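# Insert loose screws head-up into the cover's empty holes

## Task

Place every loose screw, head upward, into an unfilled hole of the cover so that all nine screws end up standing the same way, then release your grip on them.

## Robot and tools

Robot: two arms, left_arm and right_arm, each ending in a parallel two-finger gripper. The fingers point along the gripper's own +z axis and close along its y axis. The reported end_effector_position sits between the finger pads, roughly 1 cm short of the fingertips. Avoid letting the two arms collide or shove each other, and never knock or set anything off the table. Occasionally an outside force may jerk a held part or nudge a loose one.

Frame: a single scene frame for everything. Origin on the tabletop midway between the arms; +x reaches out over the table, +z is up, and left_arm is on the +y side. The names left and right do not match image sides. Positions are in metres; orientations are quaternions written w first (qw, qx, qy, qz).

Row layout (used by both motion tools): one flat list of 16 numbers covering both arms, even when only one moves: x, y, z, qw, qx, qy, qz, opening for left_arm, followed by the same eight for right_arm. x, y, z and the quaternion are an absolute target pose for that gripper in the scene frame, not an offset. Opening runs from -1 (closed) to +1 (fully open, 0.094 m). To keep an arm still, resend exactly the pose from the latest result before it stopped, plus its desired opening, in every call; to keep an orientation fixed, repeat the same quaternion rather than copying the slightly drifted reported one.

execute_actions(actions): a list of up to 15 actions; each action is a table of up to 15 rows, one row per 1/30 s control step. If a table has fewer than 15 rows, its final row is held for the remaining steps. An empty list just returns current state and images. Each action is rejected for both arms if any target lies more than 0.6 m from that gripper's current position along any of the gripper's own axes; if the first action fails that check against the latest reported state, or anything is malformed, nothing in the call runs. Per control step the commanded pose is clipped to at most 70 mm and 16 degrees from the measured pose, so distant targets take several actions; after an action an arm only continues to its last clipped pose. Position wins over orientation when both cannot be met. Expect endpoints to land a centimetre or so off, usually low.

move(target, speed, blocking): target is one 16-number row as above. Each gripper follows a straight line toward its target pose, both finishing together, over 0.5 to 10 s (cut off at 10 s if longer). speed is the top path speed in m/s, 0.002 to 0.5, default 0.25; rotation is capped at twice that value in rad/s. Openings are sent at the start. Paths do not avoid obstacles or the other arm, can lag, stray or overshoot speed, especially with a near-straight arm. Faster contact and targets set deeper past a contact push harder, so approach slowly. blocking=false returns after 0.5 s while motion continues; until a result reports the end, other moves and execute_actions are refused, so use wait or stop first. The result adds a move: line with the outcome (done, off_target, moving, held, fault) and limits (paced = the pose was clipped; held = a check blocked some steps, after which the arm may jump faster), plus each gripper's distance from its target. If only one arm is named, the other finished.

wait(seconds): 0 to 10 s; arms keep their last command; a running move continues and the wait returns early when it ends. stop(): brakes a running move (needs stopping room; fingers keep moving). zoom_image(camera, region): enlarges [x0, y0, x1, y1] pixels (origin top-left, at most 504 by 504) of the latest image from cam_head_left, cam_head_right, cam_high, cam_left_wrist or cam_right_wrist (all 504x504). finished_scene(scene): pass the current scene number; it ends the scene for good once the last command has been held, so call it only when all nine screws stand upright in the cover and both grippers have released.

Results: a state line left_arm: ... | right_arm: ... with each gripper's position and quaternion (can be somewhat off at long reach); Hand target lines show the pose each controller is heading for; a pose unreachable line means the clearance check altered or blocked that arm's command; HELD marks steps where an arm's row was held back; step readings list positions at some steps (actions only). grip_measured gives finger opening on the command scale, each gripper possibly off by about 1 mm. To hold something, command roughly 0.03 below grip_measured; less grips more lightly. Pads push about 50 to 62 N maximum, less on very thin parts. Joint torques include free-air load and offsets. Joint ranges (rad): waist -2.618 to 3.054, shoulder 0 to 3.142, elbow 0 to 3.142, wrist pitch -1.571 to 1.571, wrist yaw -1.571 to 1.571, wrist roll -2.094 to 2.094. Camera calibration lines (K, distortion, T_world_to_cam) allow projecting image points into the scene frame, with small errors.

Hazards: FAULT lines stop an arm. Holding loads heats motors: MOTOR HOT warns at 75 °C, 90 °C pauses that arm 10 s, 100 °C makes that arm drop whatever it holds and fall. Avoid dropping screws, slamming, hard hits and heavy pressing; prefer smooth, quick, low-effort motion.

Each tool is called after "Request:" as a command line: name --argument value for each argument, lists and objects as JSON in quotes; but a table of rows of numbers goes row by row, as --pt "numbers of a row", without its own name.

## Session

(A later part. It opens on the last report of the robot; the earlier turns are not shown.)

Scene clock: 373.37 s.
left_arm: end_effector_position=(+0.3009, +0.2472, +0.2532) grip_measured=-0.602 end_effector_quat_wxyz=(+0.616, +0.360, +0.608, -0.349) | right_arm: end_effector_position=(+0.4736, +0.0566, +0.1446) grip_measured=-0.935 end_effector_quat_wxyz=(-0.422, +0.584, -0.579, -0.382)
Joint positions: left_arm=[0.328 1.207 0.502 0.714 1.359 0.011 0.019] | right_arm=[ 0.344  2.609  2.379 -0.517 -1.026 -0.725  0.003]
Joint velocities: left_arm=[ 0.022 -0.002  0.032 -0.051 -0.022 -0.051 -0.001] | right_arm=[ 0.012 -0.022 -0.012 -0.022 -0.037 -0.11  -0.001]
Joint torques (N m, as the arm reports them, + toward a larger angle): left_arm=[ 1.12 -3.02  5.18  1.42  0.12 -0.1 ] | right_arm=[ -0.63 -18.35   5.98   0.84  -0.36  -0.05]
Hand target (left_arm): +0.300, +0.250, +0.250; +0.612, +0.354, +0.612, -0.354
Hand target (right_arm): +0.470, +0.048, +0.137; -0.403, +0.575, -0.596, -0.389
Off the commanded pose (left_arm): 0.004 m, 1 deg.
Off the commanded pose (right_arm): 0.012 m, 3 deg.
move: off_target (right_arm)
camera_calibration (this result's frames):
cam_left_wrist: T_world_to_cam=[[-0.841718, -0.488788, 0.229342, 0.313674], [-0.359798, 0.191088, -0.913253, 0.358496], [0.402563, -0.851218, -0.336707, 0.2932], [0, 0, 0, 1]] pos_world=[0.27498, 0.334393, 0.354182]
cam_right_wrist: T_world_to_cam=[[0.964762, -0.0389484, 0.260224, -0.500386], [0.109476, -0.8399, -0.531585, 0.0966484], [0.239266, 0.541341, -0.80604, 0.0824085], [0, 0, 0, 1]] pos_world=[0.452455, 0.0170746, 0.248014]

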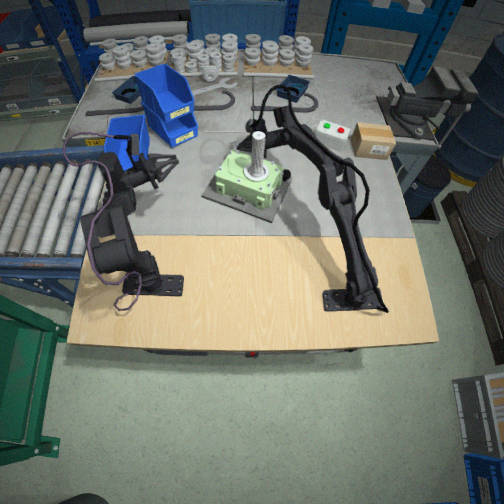

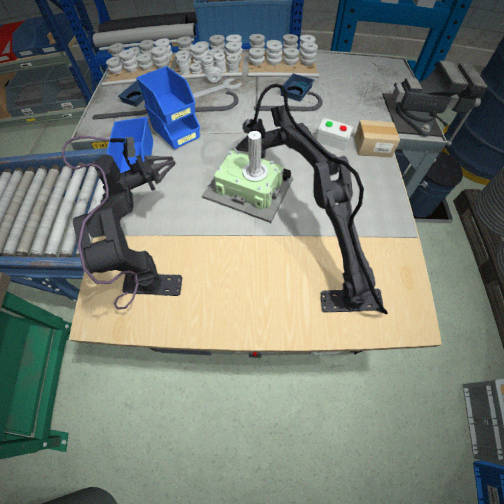

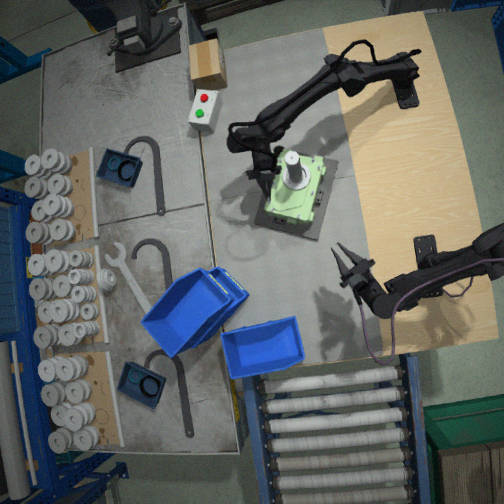

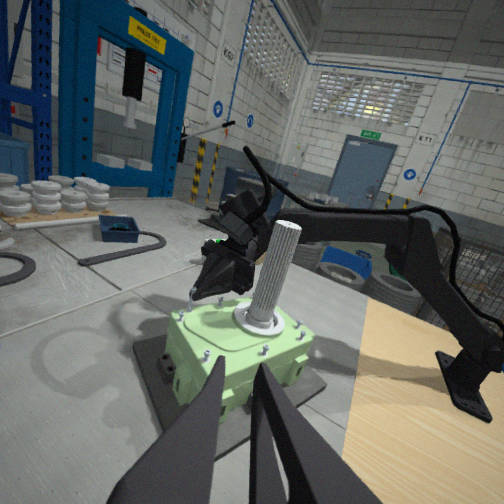

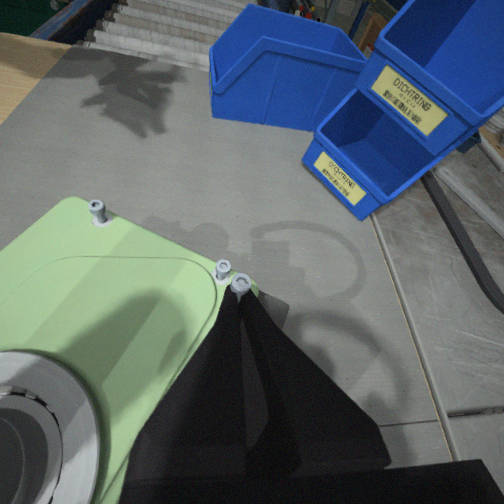

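Request:
move --target '[0.3,0.25,0.25,0.612,0.354,0.612,-0.354,-0.6,0.471,0.044,0.137,0.402,-0.576,0.596,0.389,-1]' --speed 0.01

Request:
zoom_image --camera "cam_left_wrist" --region '[150,250,240,340]'

Scene clock: 376.53 s.
left_arm: end_effector_position=(+0.3009, +0.2472, +0.2532) grip_measured=-0.602 end_effector_quat_wxyz=(+0.616, +0.360, +0.608, -0.349) | right_arm: end_effector_position=(+0.4730, +0.0541, +0.1445) grip_measured=-0.935 end_effector_quat_wxyz=(-0.421, +0.584, -0.577, -0.384)
Joint positions: left_arm=[0.328 1.207 0.502 0.714 1.359 0.011 0.019] | right_arm=[ 0.339  2.609  2.379 -0.526 -1.036 -0.734  0.003]
Joint velocities: left_arm=[-0.022  0.017 -0.012 -0.007 -0.066 -0.051  0.   ] | right_arm=[ 0.012 -0.012  0.002  0.066 -0.037 -0.022  0.   ]
Joint torques (N m, as the arm reports them, + toward a larger angle): left_arm=[ 1.14 -3.01  5.18  1.42  0.13 -0.1 ] | right_arm=[ -0.76 -18.42   6.     0.84  -0.34  -0.03]
Hand target (left_arm): +0.300, +0.250, +0.250; +0.612, +0.354, +0.612, -0.354
Hand target (right_arm): +0.471, +0.045, +0.137; -0.403, +0.575, -0.596, -0.389
Off the commanded pose (left_arm): 0.004 m, 1 deg.
Off the commanded pose (right_arm): 0.013 m, 3 deg.
move: off_target (right_arm)
camera_calibration (this result's frames):
cam_left_wrist: T_world_to_cam=[[-0.841718, -0.488788, 0.229342, 0.313674], [-0.359798, 0.191088, -0.913253, 0.358496], [0.402563, -0.851218, -0.336707, 0.2932], [0, 0, 0, 1]] pos_world=[0.27498, 0.334393, 0.354182]
cam_right_wrist: T_world_to_cam=[[0.965716, -0.0340804, 0.257355, -0.50021], [0.112795, -0.837796, -0.534206, 0.0932801], [0.233817, 0.544919, -0.805228, 0.086125], [0, 0, 0, 1]] pos_world=[0.452401, 0.0141711, 0.247912]

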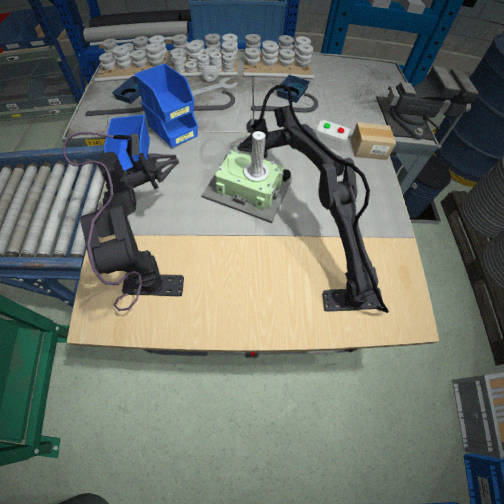

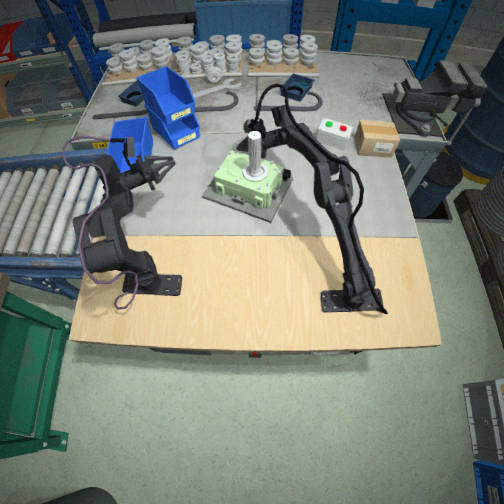

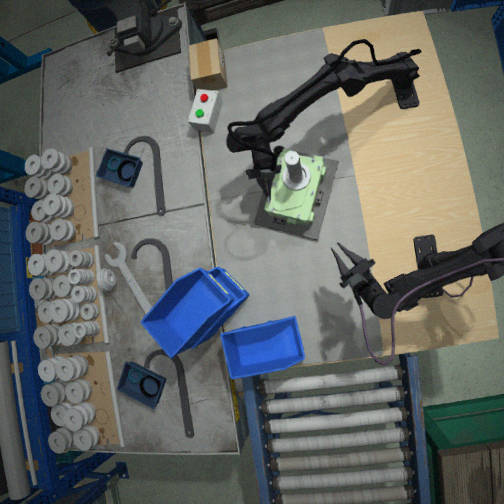

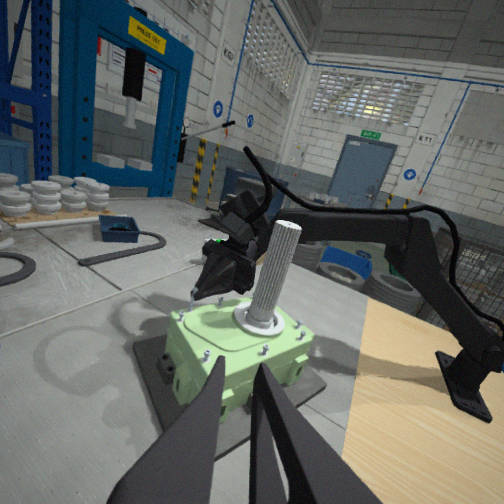

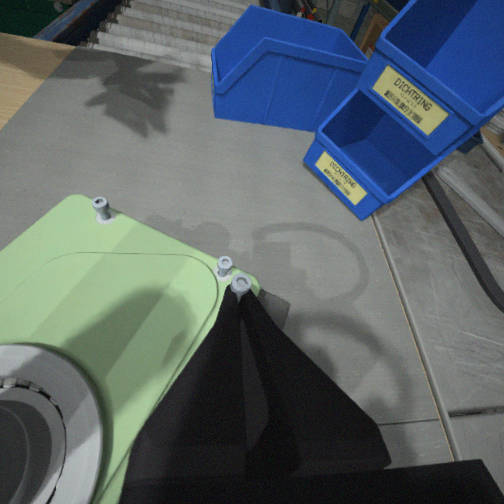

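Region (150, 250, 240, 340) of cam_left_wrist's 504x504 image, scaled by 5.600, with more detail than that image has.

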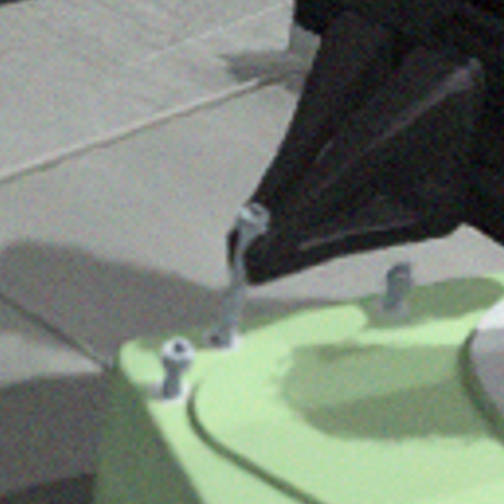

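Request:
move --target '[0.3,0.25,0.25,0.612,0.354,0.612,-0.354,-0.6,0.477,0.046,0.135,0.409,-0.565,0.606,0.381,-1]' --speed 0.01

Request:
zoom_image --camera "cam_left_wrist" --region '[150,250,240,340]'

Scene clock: 381.20 s.
left_arm: end_effector_position=(+0.3009, +0.2472, +0.2532) grip_measured=-0.602 end_effector_quat_wxyz=(+0.616, +0.360, +0.608, -0.349) | right_arm: end_effector_position=(+0.4757, +0.0529, +0.1392) grip_measured=-0.935 end_effector_quat_wxyz=(-0.418, +0.573, -0.590, -0.386)
Joint positions: left_arm=[0.328 1.207 0.502 0.714 1.359 0.011 0.019] | right_arm=[ 0.337  2.605  2.351 -0.493 -1.023 -0.694  0.003]
Joint velocities: left_arm=[ 0.007  0.012 -0.002 -0.081  0.022  0.051 -0.   ] | right_arm=[-0.007 -0.017  0.012  0.022 -0.037  0.037 -0.   ]
Joint torques (N m, as the arm reports them, + toward a larger angle): left_arm=[ 1.12 -3.02  5.19  1.41  0.13 -0.1 ] | right_arm=[ -0.48 -18.79   5.63   1.15  -0.18   0.04]
Hand target (left_arm): +0.300, +0.250, +0.250; +0.612, +0.354, +0.612, -0.354
Hand target (right_arm): +0.477, +0.046, +0.135; -0.409, +0.565, -0.606, -0.382
Off the commanded pose (left_arm): 0.004 m, 1 deg.
Off the commanded pose (right_arm): 0.008 m, 2 deg.
move: done
camera_calibration (this result's frames):
cam_left_wrist: T_world_to_cam=[[-0.841718, -0.488788, 0.229342, 0.313674], [-0.359798, 0.191088, -0.913253, 0.358496], [0.402563, -0.851218, -0.336707, 0.2932], [0, 0, 0, 1]] pos_world=[0.27498, 0.334393, 0.354182]
cam_right_wrist: T_world_to_cam=[[0.970832, -0.057241, 0.232827, -0.499272], [0.0784651, -0.841755, -0.534127, 0.105637], [0.226557, 0.536817, -0.812711, 0.0867819], [0, 0, 0, 1]] pos_world=[0.456759, 0.0137557, 0.243196]

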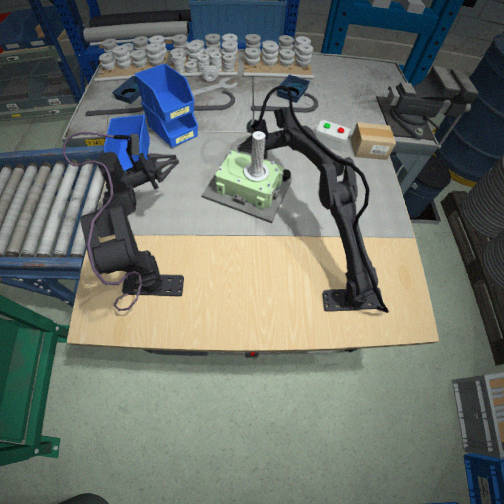

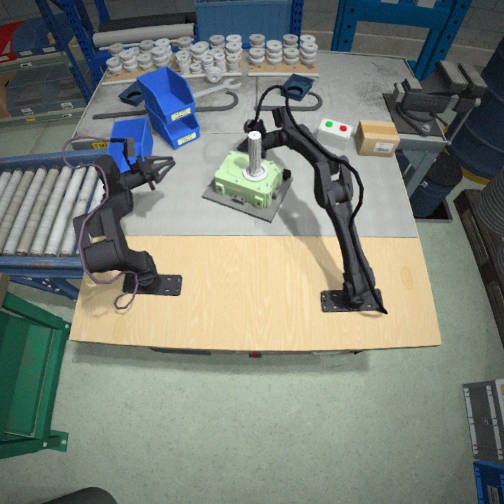

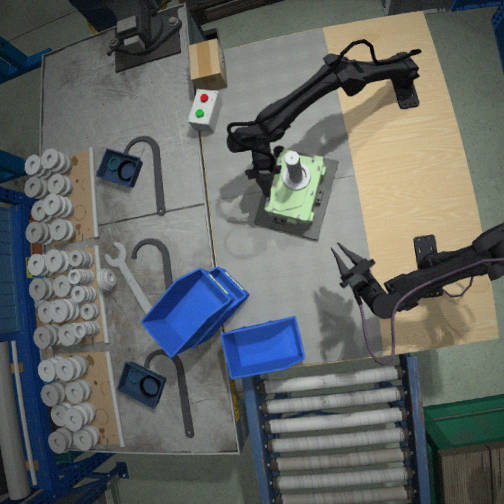

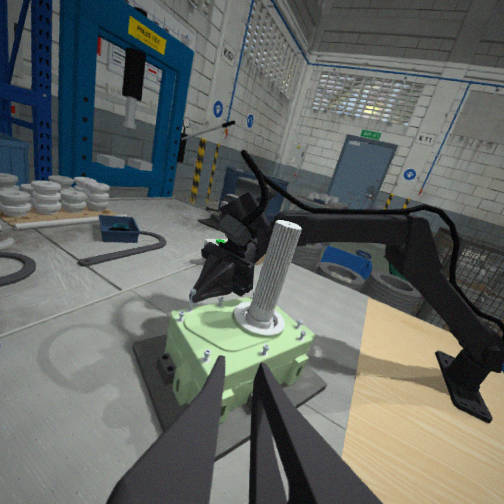

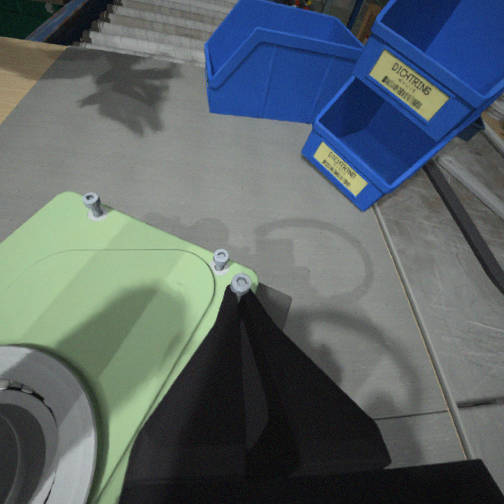

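Region (150, 250, 240, 340) of cam_left_wrist's 504x504 image, scaled by 5.600, with more detail than that image has.

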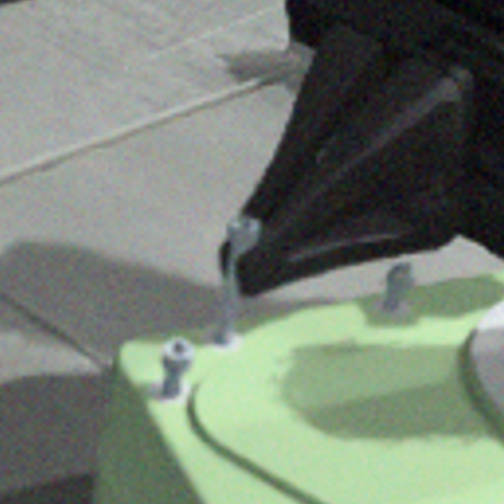

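Request:
execute_actions --actions '[[[0.3,0.25,0.25,0.612,0.354,0.612,-0.354,-0.6,0.477,0.046,0.135,0.409,-0.565,0.606,0.381,-0.89]],[[0.3,0.25,0.25,0.612,0.354,0.612,-0.354,-0.6,0.477,0.046,0.135,0.409,-0.565,0.606,0.381,-0.65]],[[0.3,0.25,0.25,0.612,0.354,0.612,-0.354,-0.6,0.477,0.046,0.135,0.409,-0.565,0.606,0.381,-0.65]]]'

Request:
move --target '[0.3,0.25,0.25,0.612,0.354,0.612,-0.354,-0.6,0.48,0.0,0.22,0.409,-0.565,0.606,0.381,-0.65]' --speed 0.05

Request:
zoom_image --camera "cam_left_wrist" --region '[80,180,330,400]'

Scene clock: 383.00 s.
left_arm: end_effector_position=(+0.3009, +0.2472, +0.2532) grip_measured=-0.602 end_effector_quat_wxyz=(+0.616, +0.360, +0.608, -0.349) | right_arm: end_effector_position=(+0.4783, +0.0517, +0.1375) grip_measured=-0.651 end_effector_quat_wxyz=(-0.418, +0.571, -0.596, -0.379)
Joint positions: left_arm=[0.328 1.207 0.502 0.714 1.359 0.011 0.019] | right_arm=[ 0.337  2.605  2.351 -0.493 -1.007 -0.692  0.016]
Joint velocities: left_arm=[-0.012  0.002  0.022 -0.007 -0.022 -0.007 -0.   ] | right_arm=[-0.002  0.002  0.002 -0.007  0.037  0.037  0.002]
Joint torques (N m, as the arm reports them, + toward a larger angle): left_arm=[ 1.13 -3.03  5.19  1.42  0.13 -0.1 ] | right_arm=[ -0.39 -18.8    5.65   1.18  -0.33   0.04]
Hand target (left_arm): +0.300, +0.250, +0.250; +0.612, +0.354, +0.612, -0.354
Hand target (right_arm): +0.477, +0.046, +0.135; -0.409, +0.565, -0.606, -0.381
Off the commanded pose (left_arm): 0.004 m, 1 deg.
Off the commanded pose (right_arm): 0.006 m, 2 deg.
Step readings (end_effector_position; steps 1 to 15: 1st action; 16 to 30: 2nd action; 31 to 45: 3rd action):
0: left_arm (+0.3009, +0.2472, +0.2532) | right_arm (+0.4757, +0.0529, +0.1392)
1: left_arm (+0.3009, +0.2472, +0.2532) | right_arm (+0.4759, +0.0528, +0.1391)
2: left_arm (+0.3009, +0.2472, +0.2532) | right_arm (+0.4759, +0.0528, +0.1390)
4: left_arm (+0.3009, +0.2472, +0.2532) | right_arm (+0.4761, +0.0528, +0.1389)
8: left_arm (+0.3009, +0.2472, +0.2532) | right_arm (+0.4761, +0.0528, +0.1389)
15: left_arm (+0.3009, +0.2472, +0.2532) | right_arm (+0.4761, +0.0528, +0.1389)
16: left_arm (+0.3009, +0.2472, +0.2532) | right_arm (+0.4764, +0.0527, +0.1387)
17: left_arm (+0.3009, +0.2472, +0.2532) | right_arm (+0.4769, +0.0525, +0.1383)
19: left_arm (+0.3009, +0.2472, +0.2532) | right_arm (+0.4779, +0.0518, +0.1378)
23: left_arm (+0.3009, +0.2472, +0.2532) | right_arm (+0.4783, +0.0517, +0.1375)
30: left_arm (+0.3009, +0.2472, +0.2532) | right_arm (+0.4783, +0.0517, +0.1375)
31: left_arm (+0.3009, +0.2472, +0.2532) | right_arm (+0.4783, +0.0517, +0.1375)
32: left_arm (+0.3009, +0.2472, +0.2532) | right_arm (+0.4783, +0.0517, +0.1375)
34: left_arm (+0.3009, +0.2472, +0.2532) | right_arm (+0.4783, +0.0517, +0.1375)
38: left_arm (+0.3009, +0.2472, +0.2532) | right_arm (+0.4783, +0.0517, +0.1375)
45: end_effector_position above
camera_calibration (this result's frames):
cam_left_wrist: T_world_to_cam=[[-0.841718, -0.488788, 0.229342, 0.313674], [-0.359798, 0.191088, -0.913253, 0.358496], [0.402563, -0.851218, -0.336707, 0.2932], [0, 0, 0, 1]] pos_world=[0.27498, 0.334393, 0.354182]
cam_right_wrist: T_world_to_cam=[[0.969506, -0.0682595, 0.235371, -0.500592], [0.06775, -0.848344, -0.525093, 0.107718], [0.235518, 0.525027, -0.81785, 0.0824716], [0, 0, 0, 1]] pos_world=[0.458605, 0.0139123, 0.241836]

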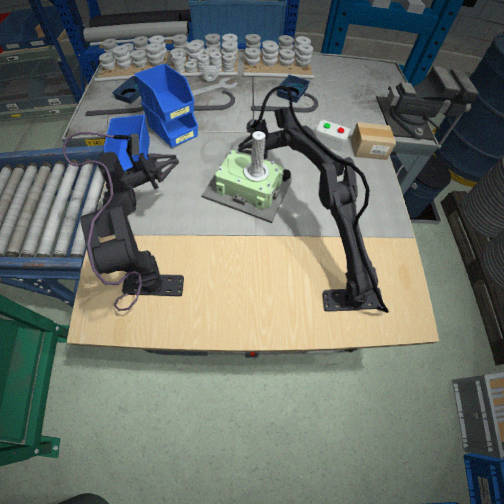

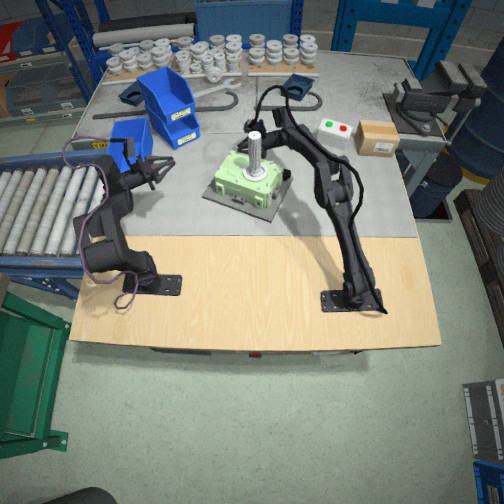

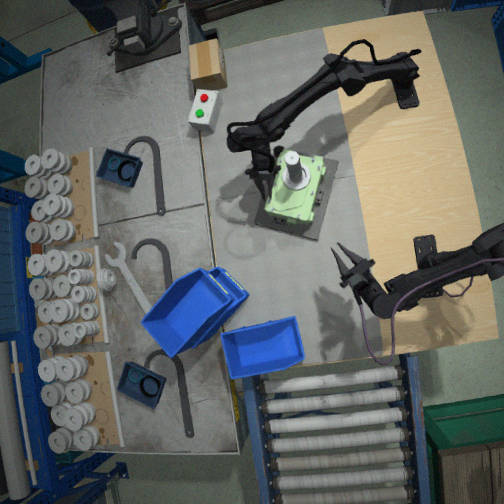

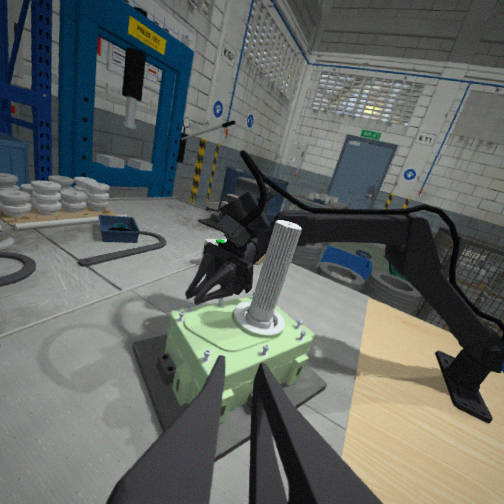

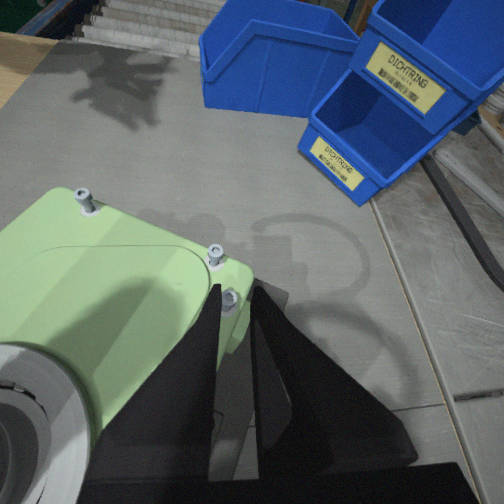

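Scene clock: 385.73 s.
left_arm: end_effector_position=(+0.3009, +0.2472, +0.2532) grip_measured=-0.602 end_effector_quat_wxyz=(+0.616, +0.360, +0.608, -0.349) | right_arm: end_effector_position=(+0.4798, +0.0029, +0.2244) grip_measured=-0.651 end_effector_quat_wxyz=(+0.420, -0.564, +0.605, +0.372)
Joint positions: left_arm=[0.328 1.207 0.502 0.714 1.359 0.011 0.019] | right_arm=[ 0.254  2.647  2.806 -0.98  -1.043 -0.774  0.016]
Joint velocities: left_arm=[-0.022  0.007 -0.037 -0.007 -0.007 -0.051  0.   ] | right_arm=[ 0.007  0.007  0.056 -0.081  0.007 -0.022  0.001]
Joint torques (N m, as the arm reports them, + toward a larger angle): left_arm=[ 1.12 -3.02  5.18  1.42  0.12 -0.1 ] | right_arm=[ -0.45 -15.59   8.56   1.06  -0.52  -0.04]
Hand target (left_arm): +0.300, +0.250, +0.250; +0.612, +0.354, +0.612, -0.354
Hand target (right_arm): +0.480, +0.000, +0.220; -0.415, +0.561, -0.607, -0.380
Off the commanded pose (left_arm): 0.004 m, 1 deg.
Off the commanded pose (right_arm): 0.005 m, 2 deg.
move: done
camera_calibration (this result's frames):
cam_left_wrist: T_world_to_cam=[[-0.841718, -0.488788, 0.229342, 0.313674], [-0.359798, 0.191088, -0.913253, 0.358496], [0.402563, -0.851218, -0.336707, 0.2932], [0, 0, 0, 1]] pos_world=[0.27498, 0.334393, 0.354182]
cam_right_wrist: T_world_to_cam=[[0.967871, -0.092658, 0.233753, -0.524632], [0.0439261, -0.853028, -0.520013, 0.122199], [0.247581, 0.513573, -0.821551, 0.173851], [0, 0, 0, 1]] pos_world=[0.459366, -0.0336576, 0.329007]

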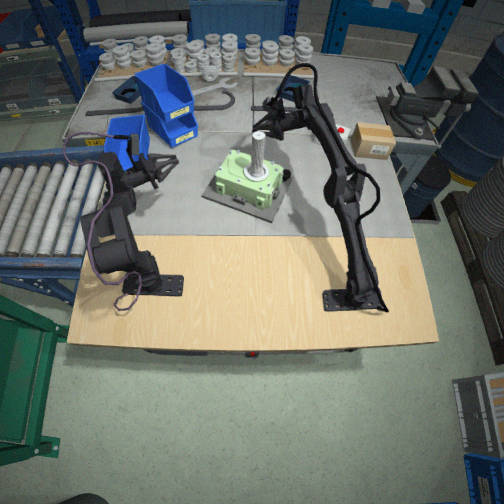

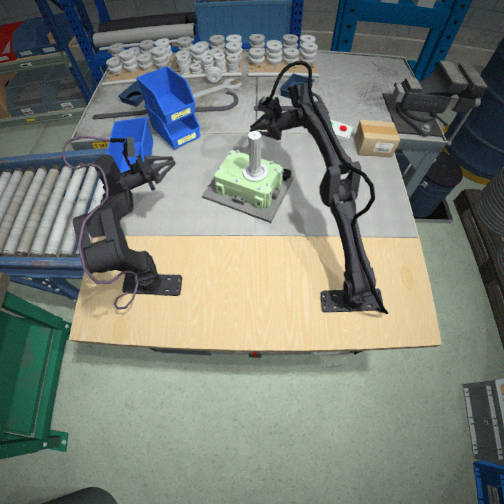

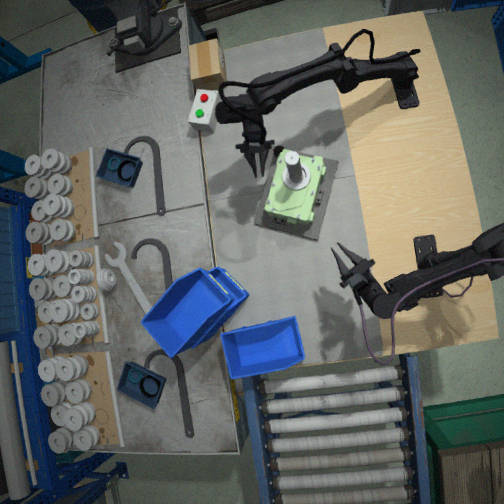

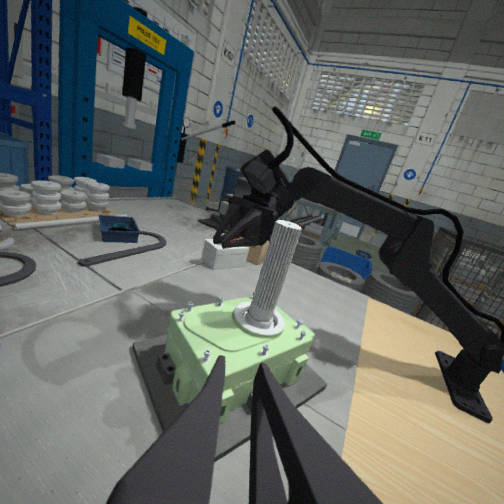

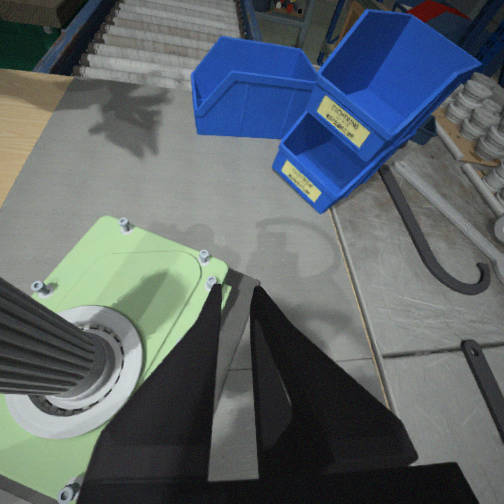

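Region (80, 180, 330, 400) of cam_left_wrist's 504x504 image, scaled by 2.016, with more detail than that image has; it fills the top 444 rows of this view, and the rest is white.

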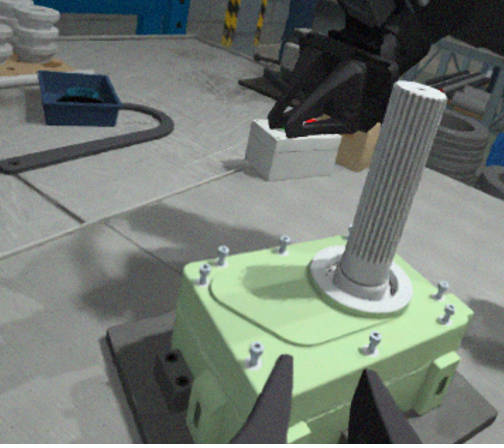

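Request:
finished_scene --scene 2

The scene is finished: the task was done.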